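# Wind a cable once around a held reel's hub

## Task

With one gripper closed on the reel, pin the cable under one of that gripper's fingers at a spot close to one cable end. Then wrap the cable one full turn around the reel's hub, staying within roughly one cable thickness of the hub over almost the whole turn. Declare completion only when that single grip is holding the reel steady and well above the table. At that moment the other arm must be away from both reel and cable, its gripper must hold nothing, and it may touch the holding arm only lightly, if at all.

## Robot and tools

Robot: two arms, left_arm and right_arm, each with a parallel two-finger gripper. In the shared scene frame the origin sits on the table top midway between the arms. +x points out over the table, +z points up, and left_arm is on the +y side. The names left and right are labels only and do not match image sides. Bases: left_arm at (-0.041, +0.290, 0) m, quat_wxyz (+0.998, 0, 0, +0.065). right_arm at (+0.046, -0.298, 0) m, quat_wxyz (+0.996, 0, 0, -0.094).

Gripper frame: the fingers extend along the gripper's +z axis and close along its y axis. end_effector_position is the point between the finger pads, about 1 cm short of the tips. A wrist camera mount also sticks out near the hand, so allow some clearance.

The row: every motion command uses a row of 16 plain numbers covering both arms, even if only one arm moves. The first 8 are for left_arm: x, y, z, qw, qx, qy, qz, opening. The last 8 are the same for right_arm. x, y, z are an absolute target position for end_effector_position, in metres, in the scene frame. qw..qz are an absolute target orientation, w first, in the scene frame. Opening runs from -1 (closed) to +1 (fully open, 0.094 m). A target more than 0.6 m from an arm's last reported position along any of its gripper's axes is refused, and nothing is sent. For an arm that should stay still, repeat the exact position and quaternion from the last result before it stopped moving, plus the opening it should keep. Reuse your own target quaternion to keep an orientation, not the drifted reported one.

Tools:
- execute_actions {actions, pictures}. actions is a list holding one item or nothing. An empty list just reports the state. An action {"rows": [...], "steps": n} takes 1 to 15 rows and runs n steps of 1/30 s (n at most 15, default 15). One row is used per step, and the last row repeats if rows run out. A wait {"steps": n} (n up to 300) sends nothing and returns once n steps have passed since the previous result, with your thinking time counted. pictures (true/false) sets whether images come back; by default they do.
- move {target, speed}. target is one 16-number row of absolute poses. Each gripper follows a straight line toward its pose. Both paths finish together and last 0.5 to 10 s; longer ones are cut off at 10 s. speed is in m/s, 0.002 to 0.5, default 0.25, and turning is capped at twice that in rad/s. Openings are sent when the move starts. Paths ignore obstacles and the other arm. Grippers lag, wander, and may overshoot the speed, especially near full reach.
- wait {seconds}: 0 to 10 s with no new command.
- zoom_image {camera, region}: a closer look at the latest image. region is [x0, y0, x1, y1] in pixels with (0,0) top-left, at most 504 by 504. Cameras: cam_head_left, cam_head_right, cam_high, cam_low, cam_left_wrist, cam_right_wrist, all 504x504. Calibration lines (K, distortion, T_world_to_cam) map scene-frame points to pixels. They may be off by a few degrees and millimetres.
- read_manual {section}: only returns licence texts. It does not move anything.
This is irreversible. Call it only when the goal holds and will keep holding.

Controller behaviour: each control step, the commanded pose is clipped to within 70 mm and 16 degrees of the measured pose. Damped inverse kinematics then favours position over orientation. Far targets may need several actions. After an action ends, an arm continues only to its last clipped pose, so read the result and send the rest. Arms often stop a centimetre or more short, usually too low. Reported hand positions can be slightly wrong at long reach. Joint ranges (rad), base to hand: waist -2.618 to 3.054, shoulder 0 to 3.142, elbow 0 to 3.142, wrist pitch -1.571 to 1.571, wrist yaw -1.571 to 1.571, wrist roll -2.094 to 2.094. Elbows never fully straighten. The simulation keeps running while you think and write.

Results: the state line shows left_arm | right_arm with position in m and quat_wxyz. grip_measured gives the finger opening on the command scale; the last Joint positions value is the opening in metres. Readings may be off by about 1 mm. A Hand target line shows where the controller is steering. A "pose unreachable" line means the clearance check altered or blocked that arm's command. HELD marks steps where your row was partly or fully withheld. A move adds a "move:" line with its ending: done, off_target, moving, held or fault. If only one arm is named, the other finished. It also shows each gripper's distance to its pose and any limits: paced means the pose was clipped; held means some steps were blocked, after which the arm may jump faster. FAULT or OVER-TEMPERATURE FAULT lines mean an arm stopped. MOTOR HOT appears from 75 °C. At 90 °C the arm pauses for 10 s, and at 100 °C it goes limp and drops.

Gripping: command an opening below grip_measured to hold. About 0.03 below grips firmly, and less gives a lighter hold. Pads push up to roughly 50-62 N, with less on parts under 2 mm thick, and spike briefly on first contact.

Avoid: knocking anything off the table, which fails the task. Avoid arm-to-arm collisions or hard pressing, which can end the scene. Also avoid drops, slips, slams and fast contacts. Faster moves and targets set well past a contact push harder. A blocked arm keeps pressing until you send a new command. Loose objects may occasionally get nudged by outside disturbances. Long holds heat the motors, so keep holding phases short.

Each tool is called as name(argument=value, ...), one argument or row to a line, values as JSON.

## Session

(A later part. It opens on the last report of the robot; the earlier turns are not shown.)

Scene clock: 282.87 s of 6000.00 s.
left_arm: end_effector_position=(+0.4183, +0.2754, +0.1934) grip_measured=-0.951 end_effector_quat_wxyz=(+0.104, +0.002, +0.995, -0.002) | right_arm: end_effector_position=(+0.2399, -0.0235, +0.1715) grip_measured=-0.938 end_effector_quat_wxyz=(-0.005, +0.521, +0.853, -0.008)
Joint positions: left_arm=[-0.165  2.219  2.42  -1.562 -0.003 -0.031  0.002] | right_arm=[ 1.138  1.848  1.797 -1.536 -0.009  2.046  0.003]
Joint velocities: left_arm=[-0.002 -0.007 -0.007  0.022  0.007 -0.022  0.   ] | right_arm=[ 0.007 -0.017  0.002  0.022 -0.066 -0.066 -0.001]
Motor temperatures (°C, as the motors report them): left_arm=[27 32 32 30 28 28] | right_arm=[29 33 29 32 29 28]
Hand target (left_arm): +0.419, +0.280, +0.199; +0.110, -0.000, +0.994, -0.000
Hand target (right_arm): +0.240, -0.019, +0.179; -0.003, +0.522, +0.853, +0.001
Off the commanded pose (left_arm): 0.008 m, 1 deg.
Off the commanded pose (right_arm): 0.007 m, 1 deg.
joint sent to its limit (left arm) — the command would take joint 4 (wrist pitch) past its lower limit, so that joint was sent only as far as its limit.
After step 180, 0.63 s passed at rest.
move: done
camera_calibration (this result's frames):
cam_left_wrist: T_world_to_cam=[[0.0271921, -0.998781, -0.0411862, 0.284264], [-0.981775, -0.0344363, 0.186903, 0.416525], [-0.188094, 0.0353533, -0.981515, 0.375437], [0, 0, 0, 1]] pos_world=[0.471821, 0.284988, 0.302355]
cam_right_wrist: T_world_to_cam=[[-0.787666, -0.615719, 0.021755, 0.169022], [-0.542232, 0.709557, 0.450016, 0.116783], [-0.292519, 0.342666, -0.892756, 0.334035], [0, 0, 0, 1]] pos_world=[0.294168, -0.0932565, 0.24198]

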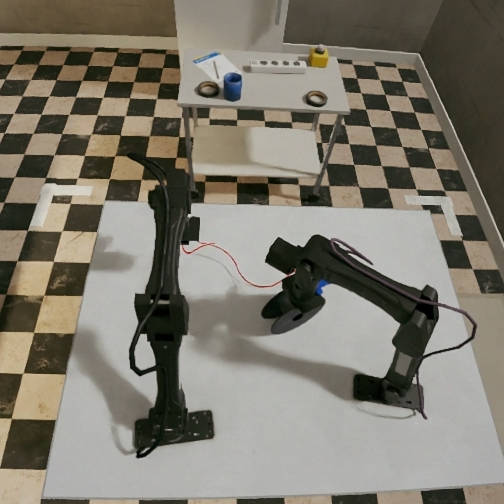

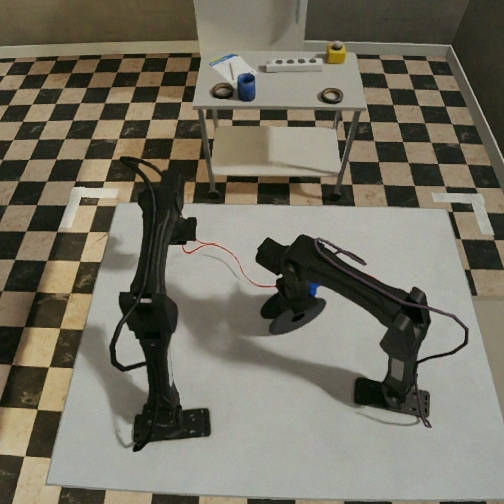

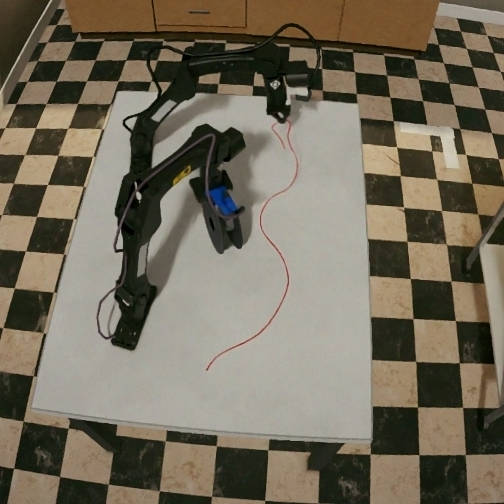

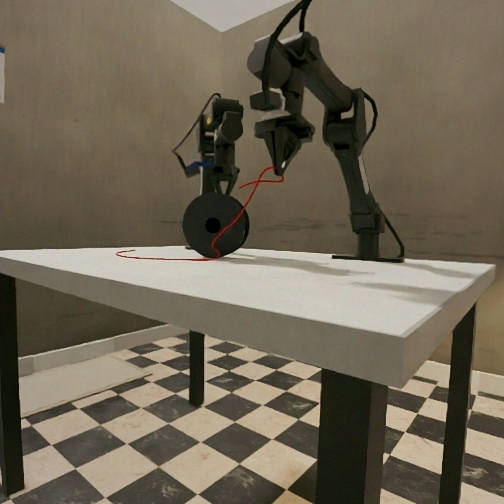

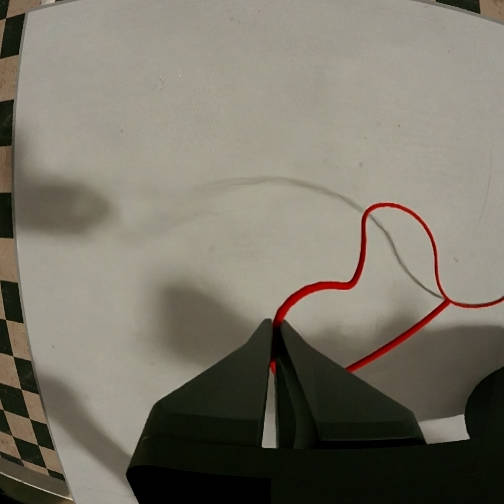

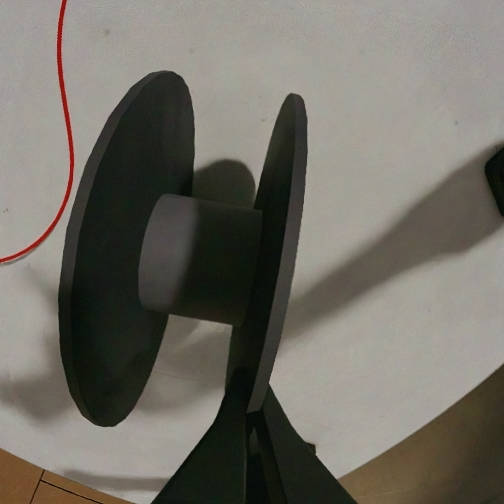

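move(
  target=[0.32,0.2,0.2,0.1,0,0.995,0,-0.98,0.24,-0.02,0.176,0,0.522,0.853,0,-0.2],
  speed=0.1,
)

move(
  target=[0.26,0.17,0.17,0.03,0,0.98,-0.17,-0.98,0.247,-0.02,0.172,-0.148,0.514,0.84,0.091,-0.2],
  speed=0.06,
)

Scene clock: 290.50 s of 6000.00 s.
left_arm: end_effector_position=(+0.3198, +0.2016, +0.1953) grip_measured=-0.951 end_effector_quat_wxyz=(+0.085, +0.002, +0.996, +0.000) | right_arm: end_effector_position=(+0.2399, -0.0234, +0.1715) grip_measured=-0.203 end_effector_quat_wxyz=(-0.005, +0.523, +0.852, -0.008)
Joint positions: left_arm=[-0.394  1.828  1.855 -1.433 -0.044 -0.257  0.002] | right_arm=[ 1.138  1.848  1.797 -1.536 -0.009  2.05   0.037]
Joint velocities: left_arm=[ 0.007  0.002 -0.022  0.007 -0.037 -0.022 -0.   ] | right_arm=[-0.007  0.017 -0.017  0.007 -0.051  0.007 -0.   ]
Motor temperatures (°C, as the motors report them): left_arm=[27 33 32 30 28 28] | right_arm=[29 32 30 31 29 28]
Hand target (left_arm): +0.319, +0.201, +0.201; +0.099, -0.000, +0.995, +0.001
Hand target (right_arm): +0.240, -0.020, +0.176; -0.000, +0.522, +0.853, +0.000
Off the commanded pose (left_arm): 0.005 m, 2 deg.
Off the commanded pose (right_arm): 0.006 m, 1 deg.
move: done
camera_calibration (this result's frames):
cam_left_wrist: T_world_to_cam=[[0.0259607, -0.99861, -0.0458804, 0.214618], [-0.973577, -0.0356728, 0.225554, 0.307001], [-0.226877, 0.0388126, -0.97315, 0.371426], [0, 0, 0, 1]] pos_world=[0.377585, 0.210855, 0.302055]
cam_right_wrist: T_world_to_cam=[[-0.790014, -0.612715, 0.0214043, 0.169807], [-0.539635, 0.711509, 0.450055, 0.116175], [-0.290985, 0.343999, -0.892744, 0.333684], [0, 0, 0, 1]] pos_world=[0.293939, -0.0934034, 0.241975]

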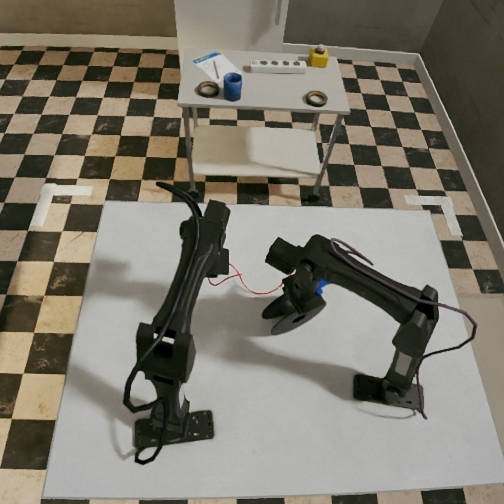

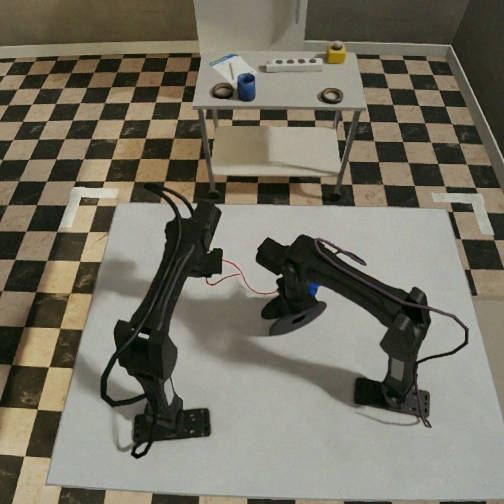

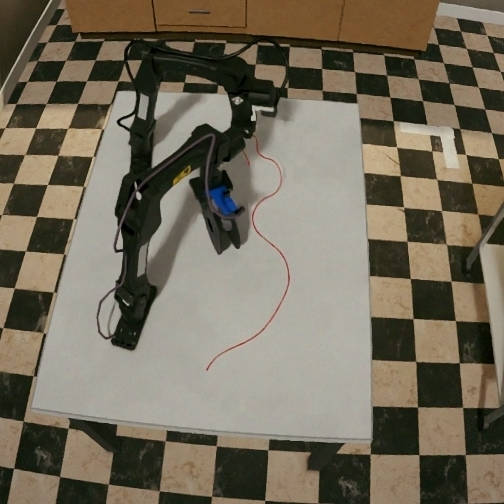

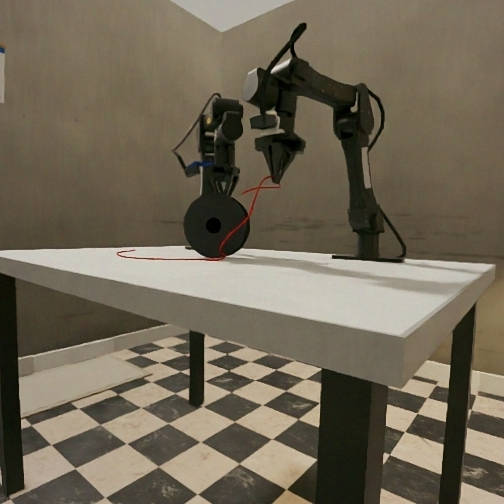

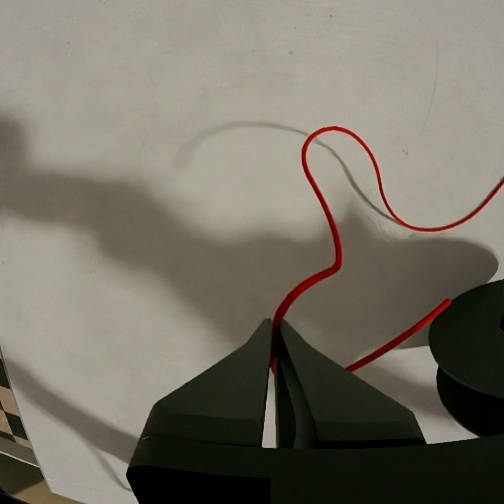

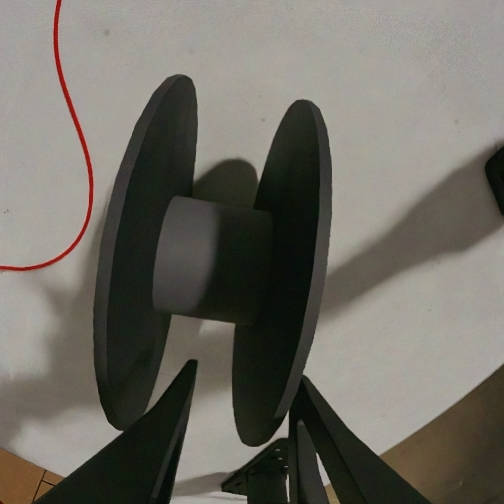

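Scene clock: 293.80 s of 6000.00 s.
left_arm: end_effector_position=(+0.2598, +0.1700, +0.1655) grip_measured=-0.951 end_effector_quat_wxyz=(+0.015, -0.001, +0.987, -0.161) | right_arm: end_effector_position=(+0.2471, -0.0179, +0.1704) grip_measured=-0.203 end_effector_quat_wxyz=(-0.142, +0.516, +0.841, +0.085)
Joint positions: left_arm=[-0.344  1.66   1.51  -1.318  0.31  -0.233  0.002] | right_arm=[ 0.973  1.743  1.622 -1.347 -0.317  1.901  0.037]
Joint velocities: left_arm=[ 0.007 -0.002 -0.002  0.037  0.037  0.022 -0.001] | right_arm=[-0.022 -0.017 -0.012 -0.022 -0.022 -0.066 -0.   ]
Motor temperatures (°C, as the motors report them): left_arm=[27 33 32 30 28 28] | right_arm=[29 32 30 31 29 28]
Hand target (left_arm): +0.260, +0.171, +0.171; +0.029, +0.000, +0.985, -0.170
Hand target (right_arm): +0.247, -0.020, +0.172; -0.144, +0.514, +0.840, +0.092
Off the commanded pose (left_arm): 0.004 m, 2 deg.
Off the commanded pose (right_arm): 0.003 m, 1 deg.
move: done
camera_calibration (this result's frames):
cam_left_wrist: T_world_to_cam=[[0.0210625, -0.962173, 0.271622, 0.125785], [-0.932806, 0.0788502, 0.351646, 0.203279], [-0.359762, -0.260778, -0.895861, 0.402738], [0, 0, 0, 1]] pos_world=[0.331861, 0.210023, 0.255149]
cam_right_wrist: T_world_to_cam=[[-0.7941, -0.605369, -0.0541581, 0.192886], [-0.456866, 0.535773, 0.710085, 0.0486738], [-0.400848, 0.588622, -0.70203, 0.331928], [0, 0, 0, 1]] pos_world=[0.308461, -0.104691, 0.208907]

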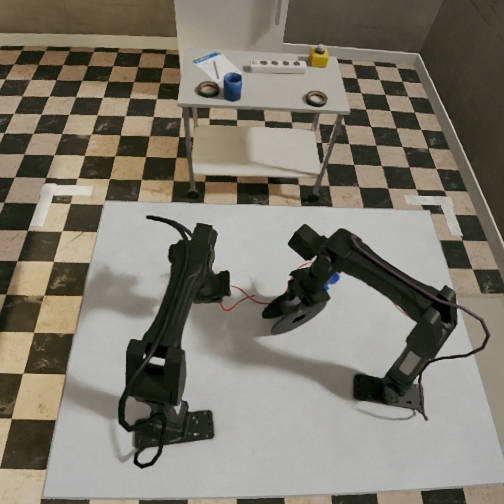

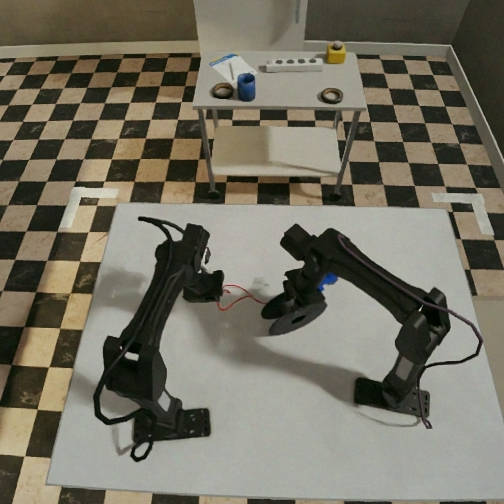

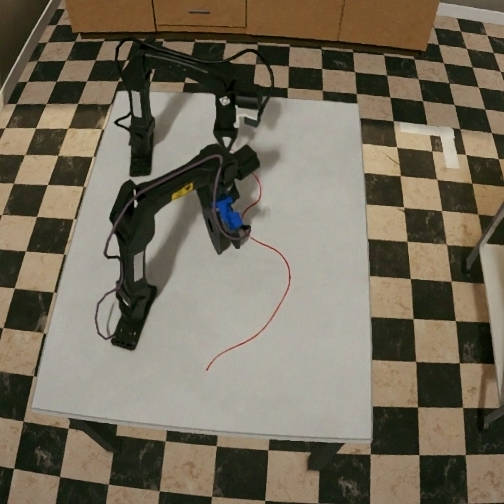

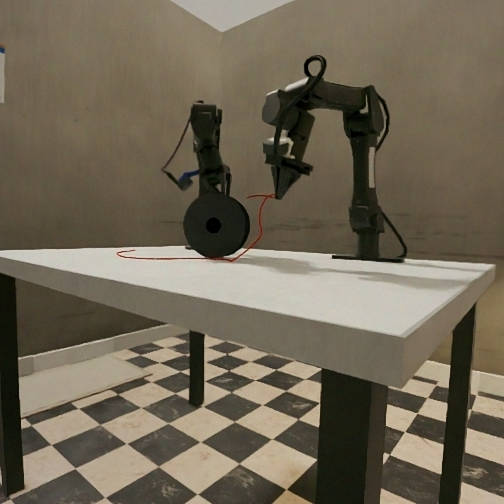

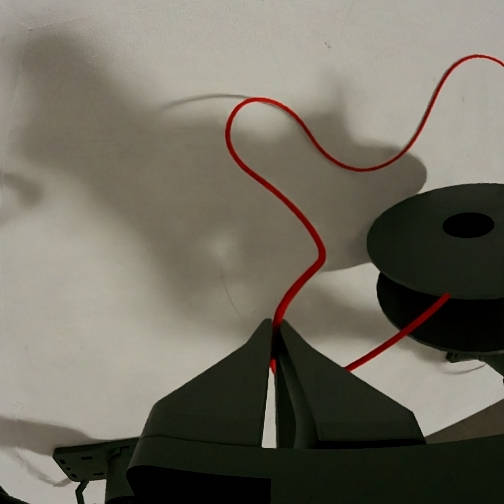

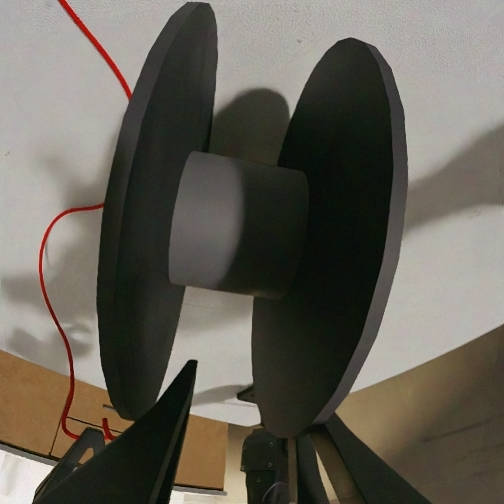

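execute_actions(
  actions=[],
)

Scene clock: 305.27 s of 6000.00 s.
left_arm: end_effector_position=(+0.2601, +0.1695, +0.1658) grip_measured=-0.951 end_effector_quat_wxyz=(+0.016, -0.001, +0.987, -0.163) | right_arm: end_effector_position=(+0.2470, -0.0174, +0.1706) grip_measured=-0.203 end_effector_quat_wxyz=(-0.143, +0.515, +0.841, +0.086)
Joint positions: left_arm=[-0.344  1.659  1.51  -1.316  0.312 -0.233  0.002] | right_arm=[ 0.973  1.743  1.622 -1.346 -0.32   1.9    0.037]
Joint velocities: left_arm=[-0.002  0.002  0.012 -0.081  0.007 -0.037 -0.001] | right_arm=[-0.002 -0.037  0.002 -0.051 -0.007  0.051 -0.001]
Motor temperatures (°C, as the motors report them): left_arm=[27 33 31 30 28 28] | right_arm=[29 33 29 31 29 28]
Hand target (left_arm): +0.260, +0.171, +0.171; +0.030, +0.000, +0.985, -0.170
Hand target (right_arm): +0.247, -0.020, +0.172; -0.144, +0.514, +0.840, +0.092
Off the commanded pose (left_arm): 0.004 m, 2 deg.
Off the commanded pose (right_arm): 0.003 m, 1 deg.
Steps of this call (steps 1 to 180: nothing new was sent; then 5.47 s passed at rest). Readings (end_effector_position):
1: left_arm (+0.2598, +0.1699, +0.1657) | right_arm (+0.2471, -0.0178, +0.1705)
2: left_arm (+0.2599, +0.1698, +0.1657) | right_arm (+0.2470, -0.0177, +0.1705)
4: left_arm (+0.2600, +0.1697, +0.1658) | right_arm (+0.2470, -0.0176, +0.1705)
8: left_arm (+0.2600, +0.1696, +0.1658) | right_arm (+0.2471, -0.0174, +0.1706)
180: the state above
camera_calibration (this result's frames):
cam_left_wrist: T_world_to_cam=[[0.0203402, -0.961337, 0.274621, 0.124731], [-0.933371, 0.0801888, 0.34984, 0.203728], [-0.358336, -0.263439, -0.895653, 0.403033], [0, 0, 0, 1]] pos_world=[0.332038, 0.209747, 0.255452]
cam_right_wrist: T_world_to_cam=[[-0.793304, -0.606274, -0.0556888, 0.19323], [-0.457262, 0.532926, 0.71197, 0.0479323], [-0.401971, 0.590273, -0.699998, 0.331656], [0, 0, 0, 1]] pos_world=[0.308524, -0.104162, 0.208793]

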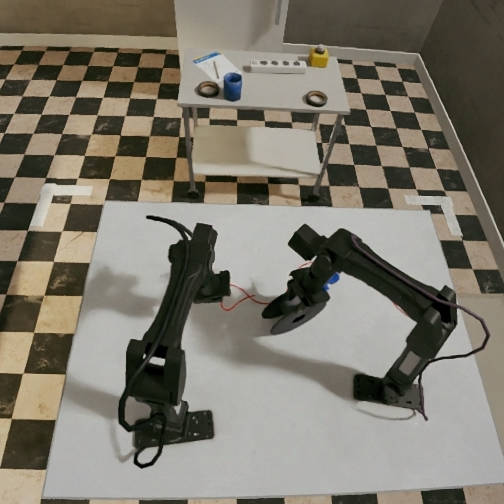

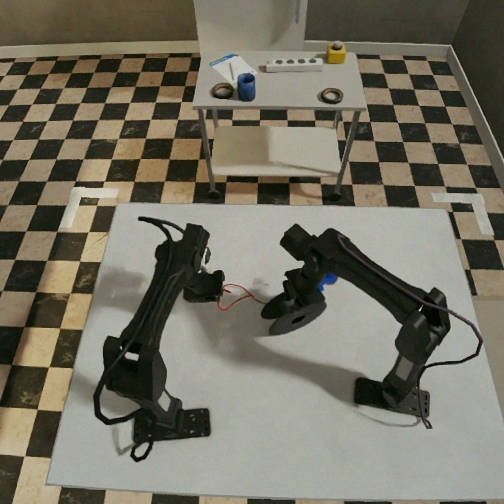

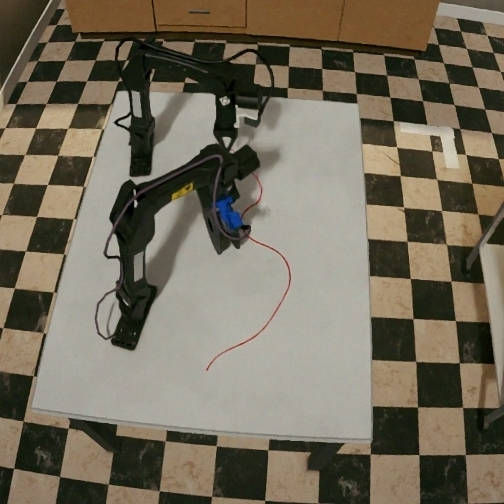

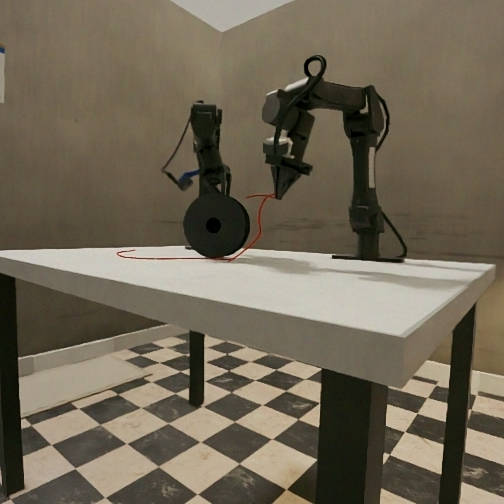

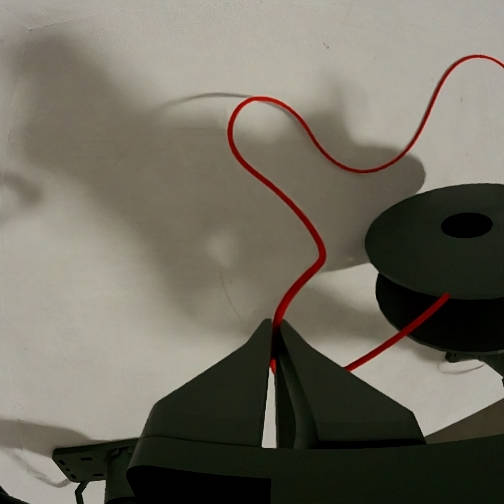

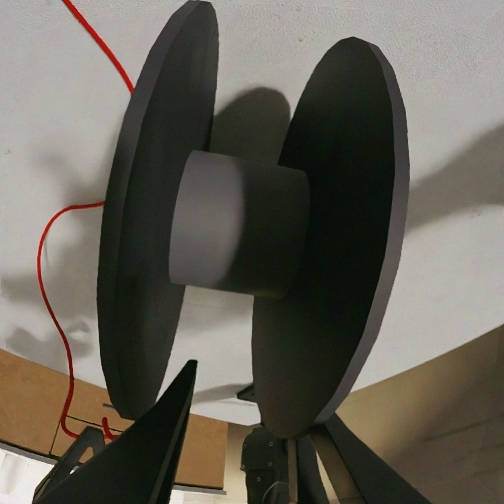

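move(
  target=[0.225,0.09,0.155,0.03,0,0.98,-0.17,-0.98,0.247,-0.022,0.163,-0.148,0.514,0.84,0.091,-0.2],
  speed=0.08,
)

Scene clock: 310.97 s of 6000.00 s.
left_arm: end_effector_position=(+0.2244, +0.0910, +0.1503) grip_measured=-0.951 end_effector_quat_wxyz=(+0.016, -0.001, +0.986, -0.165) | right_arm: end_effector_position=(+0.2467, -0.0188, +0.1604) grip_measured=-0.203 end_effector_quat_wxyz=(-0.148, +0.515, +0.841, +0.083)
Joint positions: left_arm=[-0.631  1.608  1.388 -1.159  0.274 -0.53   0.002] | right_arm=[ 0.967  1.743  1.581 -1.315 -0.327  1.892  0.037]
Joint velocities: left_arm=[ 0.002  0.012 -0.002  0.007 -0.051 -0.022 -0.   ] | right_arm=[ 0.012 -0.012 -0.002  0.022 -0.037 -0.095 -0.001]
Motor temperatures (°C, as the motors report them): left_arm=[27 33 31 30 28 28] | right_arm=[29 33 29 31 29 28]
Hand target (left_arm): +0.223, +0.090, +0.155; +0.028, +0.000, +0.985, -0.170
Hand target (right_arm): +0.247, -0.022, +0.163; -0.148, +0.514, +0.840, +0.091
Off the commanded pose (left_arm): 0.005 m, 2 deg.
Off the commanded pose (right_arm): 0.004 m, 1 deg.
move: done
camera_calibration (this result's frames):
cam_left_wrist: T_world_to_cam=[[0.0209453, -0.960055, 0.279025, 0.0533959], [-0.933111, 0.0814361, 0.350246, 0.181914], [-0.358978, -0.267698, -0.894132, 0.35593], [0, 0, 0, 1]] pos_world=[0.296399, 0.13173, 0.239635]
cam_right_wrist: T_world_to_cam=[[-0.792517, -0.608051, -0.0468116, 0.189922], [-0.451044, 0.532751, 0.716056, 0.0536425], [-0.41046, 0.5886, -0.696471, 0.326779], [0, 0, 0, 1]] pos_world=[0.308841, -0.105438, 0.198071]

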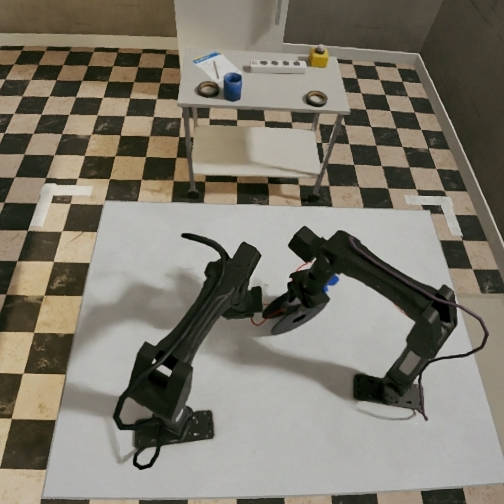

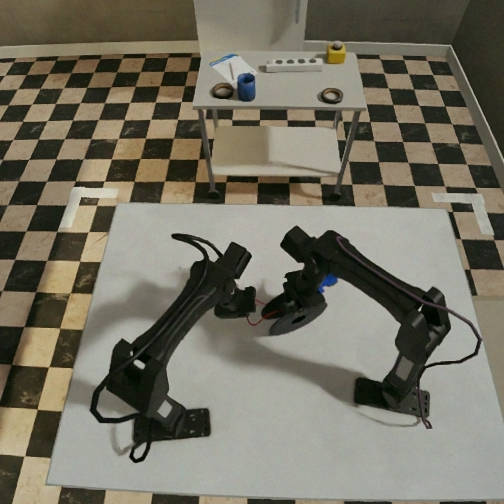

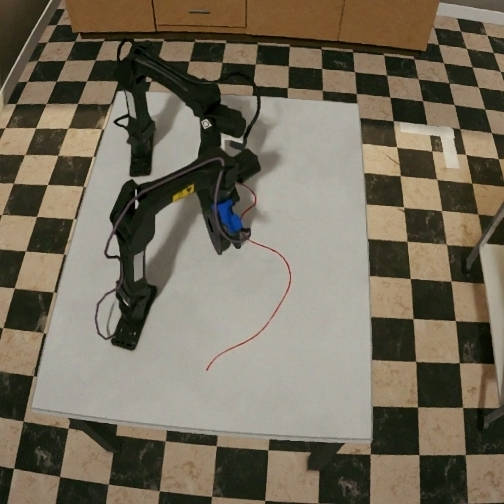

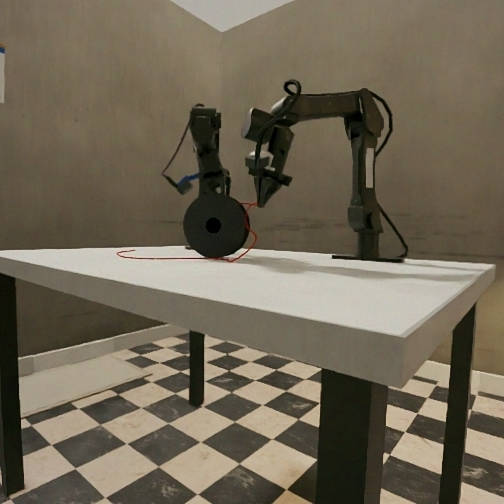

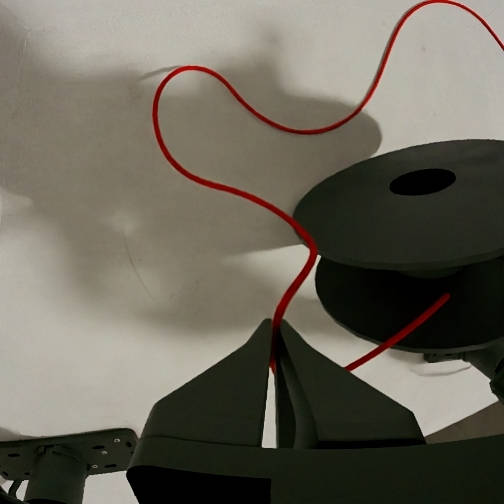

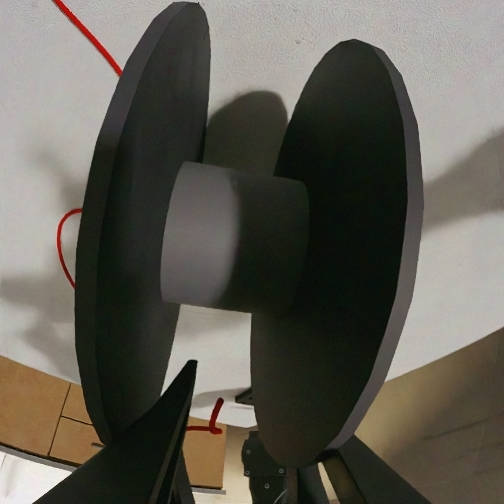

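move(
  target=[0.238,0.063,0.155,0.03,0,0.98,-0.17,-0.98,0.247,-0.022,0.163,-0.148,0.514,0.84,0.091,-0.2],
  speed=0.04,
)

Scene clock: 315.90 s of 6000.00 s.
left_arm: end_effector_position=(+0.2293, +0.0704, +0.1476) grip_measured=-0.951 end_effector_quat_wxyz=(+0.015, -0.004, +0.986, -0.164) | right_arm: end_effector_position=(+0.2467, -0.0188, +0.1605) grip_measured=-0.203 end_effector_quat_wxyz=(-0.148, +0.515, +0.841, +0.083)
Joint positions: left_arm=[-0.683  1.662  1.435 -1.141  0.262 -0.587  0.002] | right_arm=[ 0.967  1.743  1.581 -1.315 -0.328  1.892  0.037]
Joint velocities: left_arm=[-0.012  0.007 -0.007 -0.007 -0.037 -0.037  0.   ] | right_arm=[-0.012  0.007  0.007 -0.022 -0.007  0.022 -0.001]
Motor temperatures (°C, as the motors report them): left_arm=[27 33 31 30 28 28] | right_arm=[29 33 29 31 29 28]
Hand target (left_arm): +0.237, +0.063, +0.155; +0.030, +0.000, +0.985, -0.171
Hand target (right_arm): +0.247, -0.022, +0.163; -0.148, +0.514, +0.840, +0.091
Off the commanded pose (left_arm): 0.014 m, 2 deg.
Off the commanded pose (right_arm): 0.004 m, 1 deg.
move: off_target (left_arm)
camera_calibration (this result's frames):
cam_left_wrist: T_world_to_cam=[[0.0258255, -0.960802, 0.276029, 0.0336585], [-0.932444, 0.076392, 0.353146, 0.188829], [-0.36039, -0.266501, -0.893922, 0.349971], [0, 0, 0, 1]] pos_world=[0.30133, 0.111182, 0.236872]
cam_right_wrist: T_world_to_cam=[[-0.792507, -0.608067, -0.0467649, 0.189903], [-0.450872, 0.532541, 0.71632, 0.0534934], [-0.410666, 0.588774, -0.696203, 0.32676], [0, 0, 0, 1]] pos_world=[0.308808, -0.105401, 0.198053]

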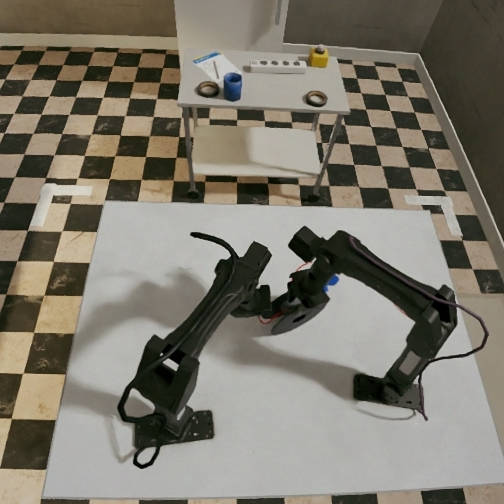

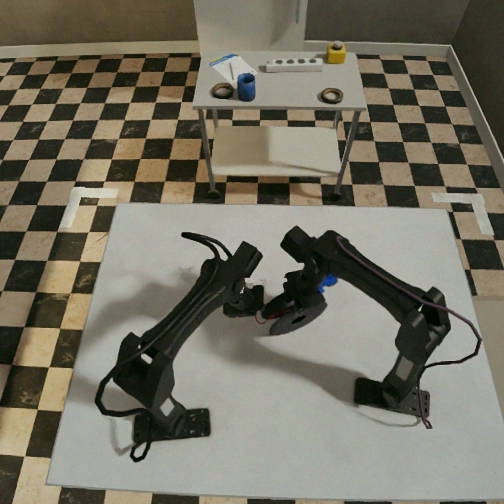

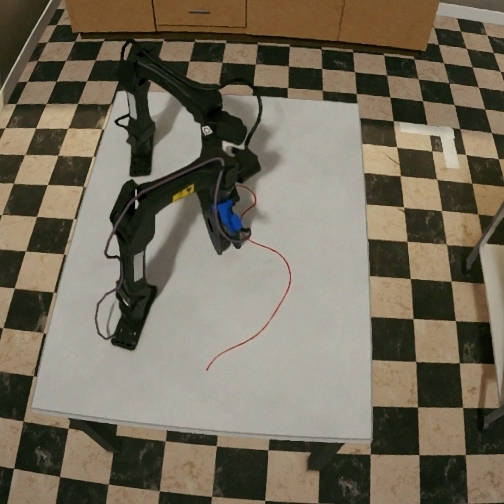

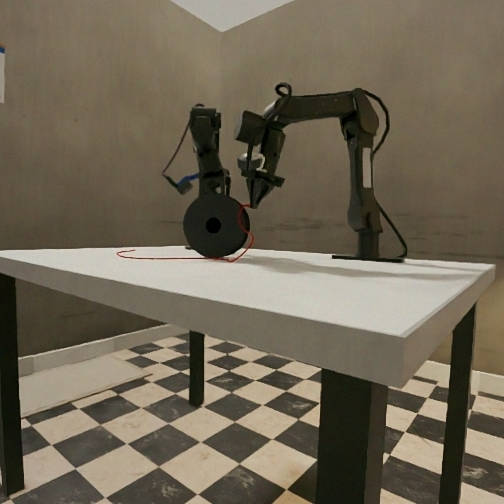

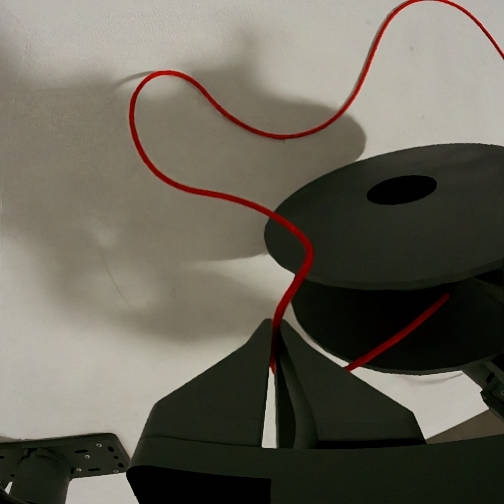

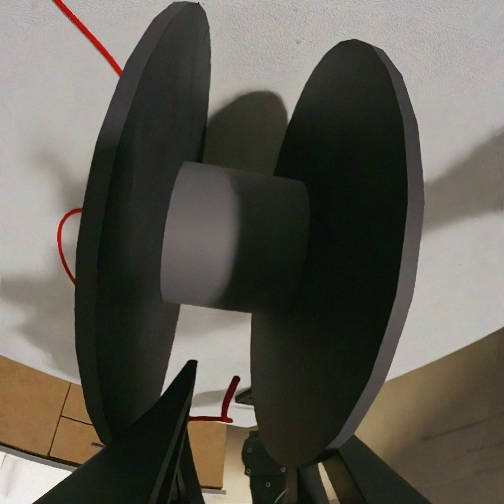

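move(
  target=[0.252,0.04,0.155,0.03,0,0.97,-0.23,-0.98,0.247,-0.022,0.163,-0.148,0.514,0.84,0.091,-0.2],
  speed=0.04,
)

Scene clock: 322.20 s of 6000.00 s.
left_arm: end_effector_position=(+0.2406, +0.0458, +0.1465) grip_measured=-0.951 end_effector_quat_wxyz=(+0.016, +0.001, +0.976, -0.216) | right_arm: end_effector_position=(+0.2468, -0.0187, +0.1605) grip_measured=-0.203 end_effector_quat_wxyz=(-0.148, +0.515, +0.841, +0.083)
Joint positions: left_arm=[-0.683  1.695  1.435 -1.044  0.351 -0.597  0.002] | right_arm=[ 0.967  1.743  1.581 -1.315 -0.328  1.892  0.037]
Joint velocities: left_arm=[-0.007 -0.002 -0.002  0.037  0.022  0.022 -0.001] | right_arm=[-0.007 -0.012  0.007 -0.022 -0.037 -0.037  0.   ]
Motor temperatures (°C, as the motors report them): left_arm=[27 32 32 30 28 28] | right_arm=[29 33 29 31 29 28]
Hand target (left_arm): +0.251, +0.040, +0.155; +0.030, +0.001, +0.973, -0.231
Hand target (right_arm): +0.247, -0.022, +0.163; -0.148, +0.514, +0.840, +0.091
Off the commanded pose (left_arm): 0.015 m, 2 deg.
Off the commanded pose (right_arm): 0.004 m, 1 deg.
move: off_target (left_arm)
camera_calibration (this result's frames):
cam_left_wrist: T_world_to_cam=[[0.0135725, -0.925964, 0.377368, -0.00348357], [-0.933233, 0.123775, 0.337277, 0.201987], [-0.359015, -0.35675, -0.86246, 0.345677], [0, 0, 0, 1]] pos_world=[0.312652, 0.0950937, 0.231322]
cam_right_wrist: T_world_to_cam=[[-0.792495, -0.608054, -0.0471431, 0.190052], [-0.451066, 0.532349, 0.71634, 0.0535238], [-0.410477, 0.588961, -0.696157, 0.326704], [0, 0, 0, 1]] pos_world=[0.308862, -0.105347, 0.198055]

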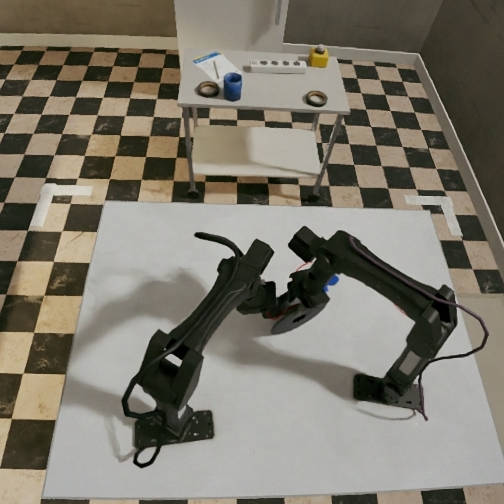

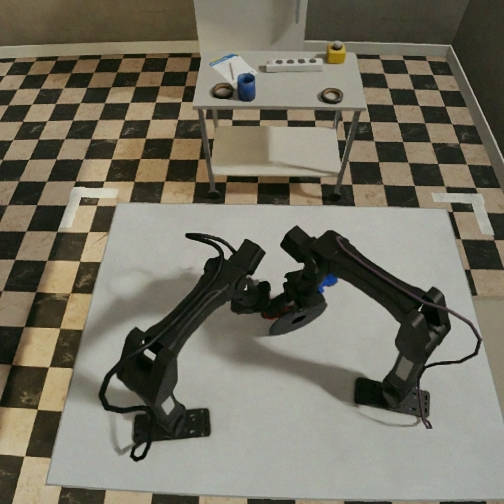

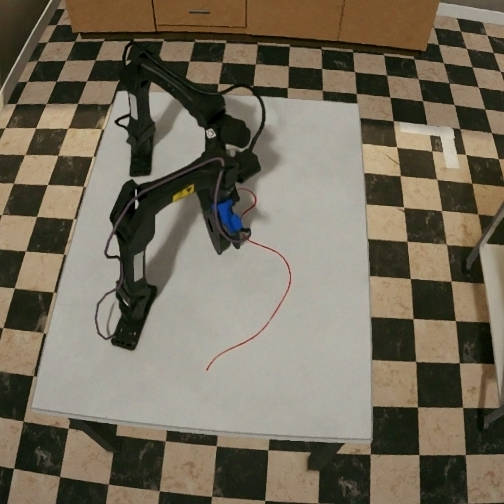

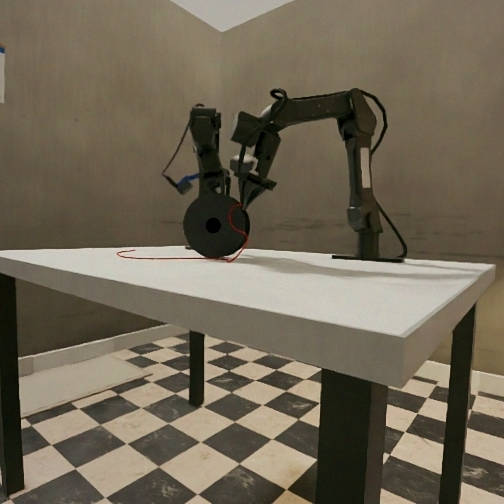

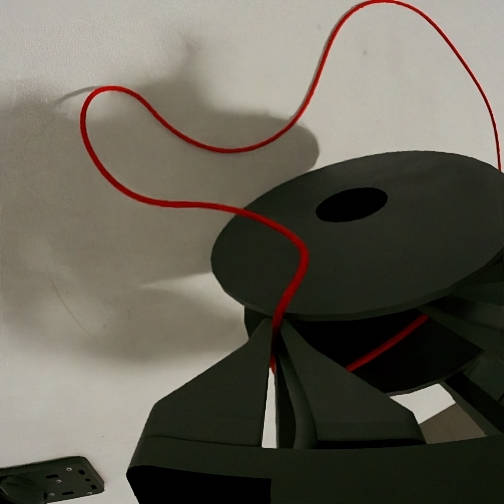

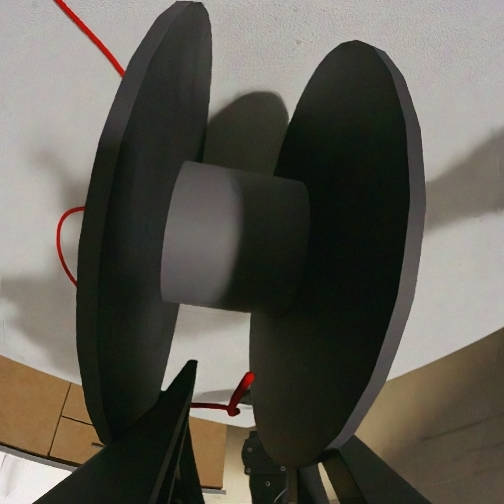

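execute_actions(
  actions=[
    {"rows":[[0.252,0.04,0.155,0.03,0,0.97,-0.23,-0.98,0.244,-0.0235,0.163,-0.148,0.514,0.84,0.091,-0.35],[0.252,0.04,0.155,0.03,0,0.97,-0.23,-0.98,0.244,-0.0235,0.163,-0.148,0.514,0.84,0.091,-0.4],[0.252,0.04,0.155,0.03,0,0.97,-0.23,-0.98,0.241,-0.025,0.163,-0.148,0.514,0.84,0.091,-0.5],[0.252,0.04,0.155,0.03,0,0.97,-0.23,-0.98,0.238,-0.0265,0.163,-0.148,0.514,0.84,0.091,-0.55],[0.252,0.04,0.155,0.03,0,0.97,-0.23,-0.98,0.237,-0.027,0.163,-0.148,0.514,0.84,0.091,-0.7]]},
  ],
  pictures=false,
)

move(
  target=[0.252,0.04,0.155,0.03,0,0.97,-0.23,-0.98,0.235,-0.028,0.163,-0.148,0.514,0.84,0.091,-0.93],
)

Scene clock: 328.70 s of 6000.00 s.
left_arm: end_effector_position=(+0.2411, +0.0452, +0.1468) grip_measured=-0.951 end_effector_quat_wxyz=(+0.017, +0.001, +0.976, -0.218) | right_arm: end_effector_position=(+0.2395, -0.0257, +0.1621) grip_measured=-0.697 end_effector_quat_wxyz=(-0.147, +0.514, +0.841, +0.087)
Joint positions: left_arm=[-0.683  1.695  1.435 -1.041  0.352 -0.598  0.002] | right_arm=[ 0.967  1.695  1.531 -1.304 -0.329  1.892  0.014]
Joint velocities: left_arm=[-0.002 -0.002  0.002  0.007 -0.066  0.051  0.   ] | right_arm=[-0.002 -0.002 -0.007 -0.051  0.022  0.022 -0.   ]
Motor temperatures (°C, as the motors report them): left_arm=[27 32 32 30 28 28] | right_arm=[29 33 29 31 29 28]
Hand target (left_arm): +0.252, +0.040, +0.155; +0.030, +0.000, +0.973, -0.231
Hand target (right_arm): +0.237, -0.027, +0.163; -0.148, +0.514, +0.840, +0.091
Off the commanded pose (left_arm): 0.015 m, 2 deg.
Off the commanded pose (right_arm): 0.003 m, 0 deg.
Steps of this call (steps 1 to 180: nothing new was sent; steps 181 to 195: all 15 steps of this action). Readings (end_effector_position):
181: left_arm (+0.2407, +0.0454, +0.1467) | right_arm (+0.2467, -0.0188, +0.1604)
182: left_arm (+0.2408, +0.0454, +0.1467) | right_arm (+0.2460, -0.0194, +0.1604)
184: left_arm (+0.2409, +0.0453, +0.1467) | right_arm (+0.2438, -0.0215, +0.1601)
188: left_arm (+0.2410, +0.0452, +0.1468) | right_arm (+0.2395, -0.0257, +0.1614)
195: the state above

Scene clock: 329.63 s of 6000.00 s.
left_arm: end_effector_position=(+0.2412, +0.0451, +0.1468) grip_measured=-0.951 end_effector_quat_wxyz=(+0.017, +0.001, +0.976, -0.218) | right_arm: end_effector_position=(+0.2401, -0.0253, +0.1625) grip_measured=-0.886 end_effector_quat_wxyz=(-0.146, +0.513, +0.841, +0.090)
Joint positions: left_arm=[-0.683  1.695  1.435 -1.04   0.352 -0.598  0.002] | right_arm=[ 0.967  1.694  1.531 -1.301 -0.327  1.892  0.005]
Joint velocities: left_arm=[-0.007  0.002 -0.017 -0.037  0.051  0.007 -0.001] | right_arm=[ 0.002 -0.007 -0.007 -0.022  0.022 -0.007  0.001]
Motor temperatures (°C, as the motors report them): left_arm=[27 32 32 30 28 28] | right_arm=[29 33 29 31 29 28]
Hand target (left_arm): +0.252, +0.040, +0.155; +0.030, +0.000, +0.973, -0.231
Hand target (right_arm): +0.235, -0.028, +0.163; -0.148, +0.514, +0.840, +0.091
Off the commanded pose (left_arm): 0.015 m, 2 deg.
Off the commanded pose (right_arm): 0.006 m, 0 deg.
move: off_target (left_arm)
camera_calibration (this result's frames):
cam_left_wrist: T_world_to_cam=[[0.0130208, -0.924718, 0.38043, -0.00460326], [-0.933991, 0.124611, 0.334861, 0.203007], [-0.357058, -0.359678, -0.862056, 0.345538], [0, 0, 0, 1]] pos_world=[0.313044, 0.0947291, 0.231645]
cam_right_wrist: T_world_to_cam=[[-0.791976, -0.607518, -0.0607982, 0.182978], [-0.458247, 0.525654, 0.716727, 0.0541212], [-0.403466, 0.595491, -0.694698, 0.327516], [0, 0, 0, 1]] pos_world=[0.301857, -0.112319, 0.199859]

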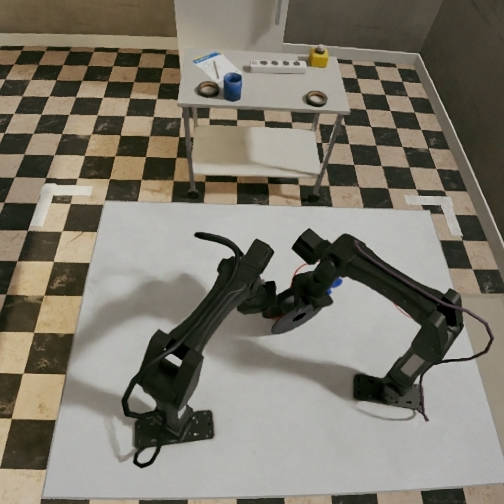

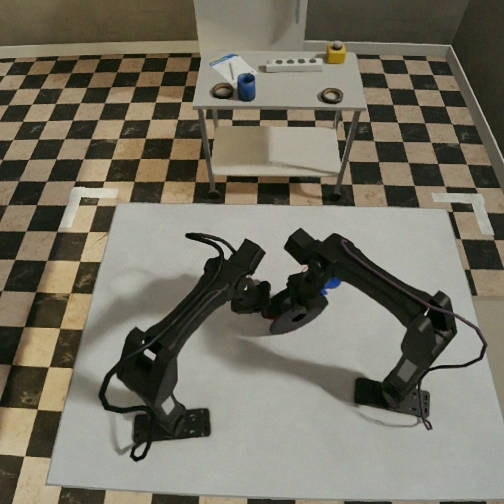

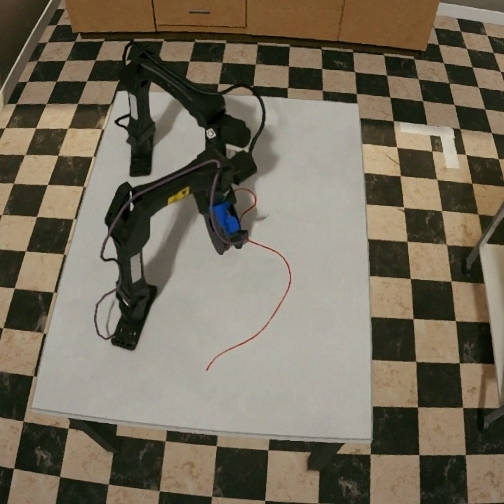

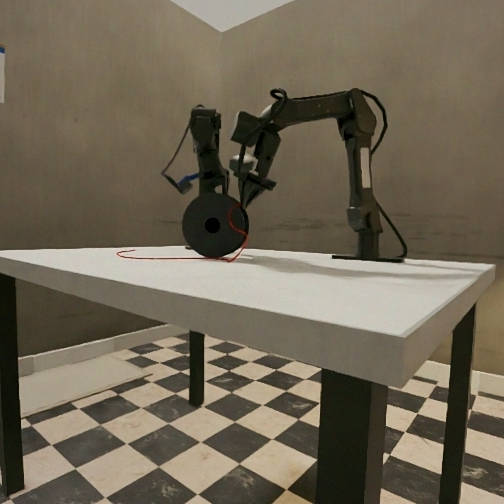

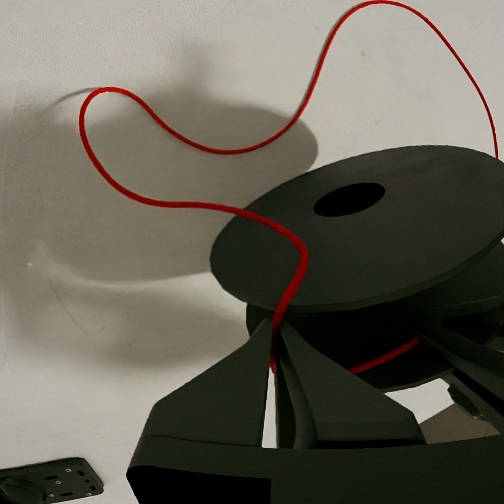

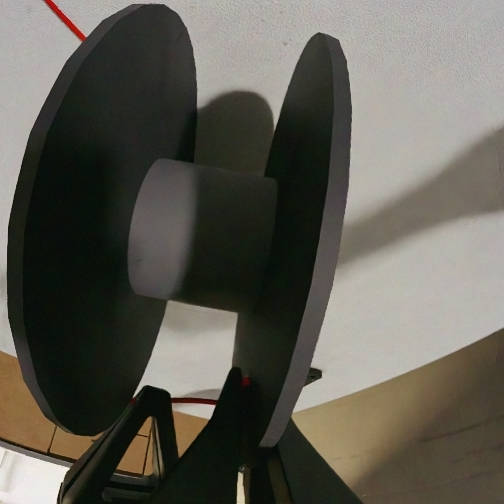

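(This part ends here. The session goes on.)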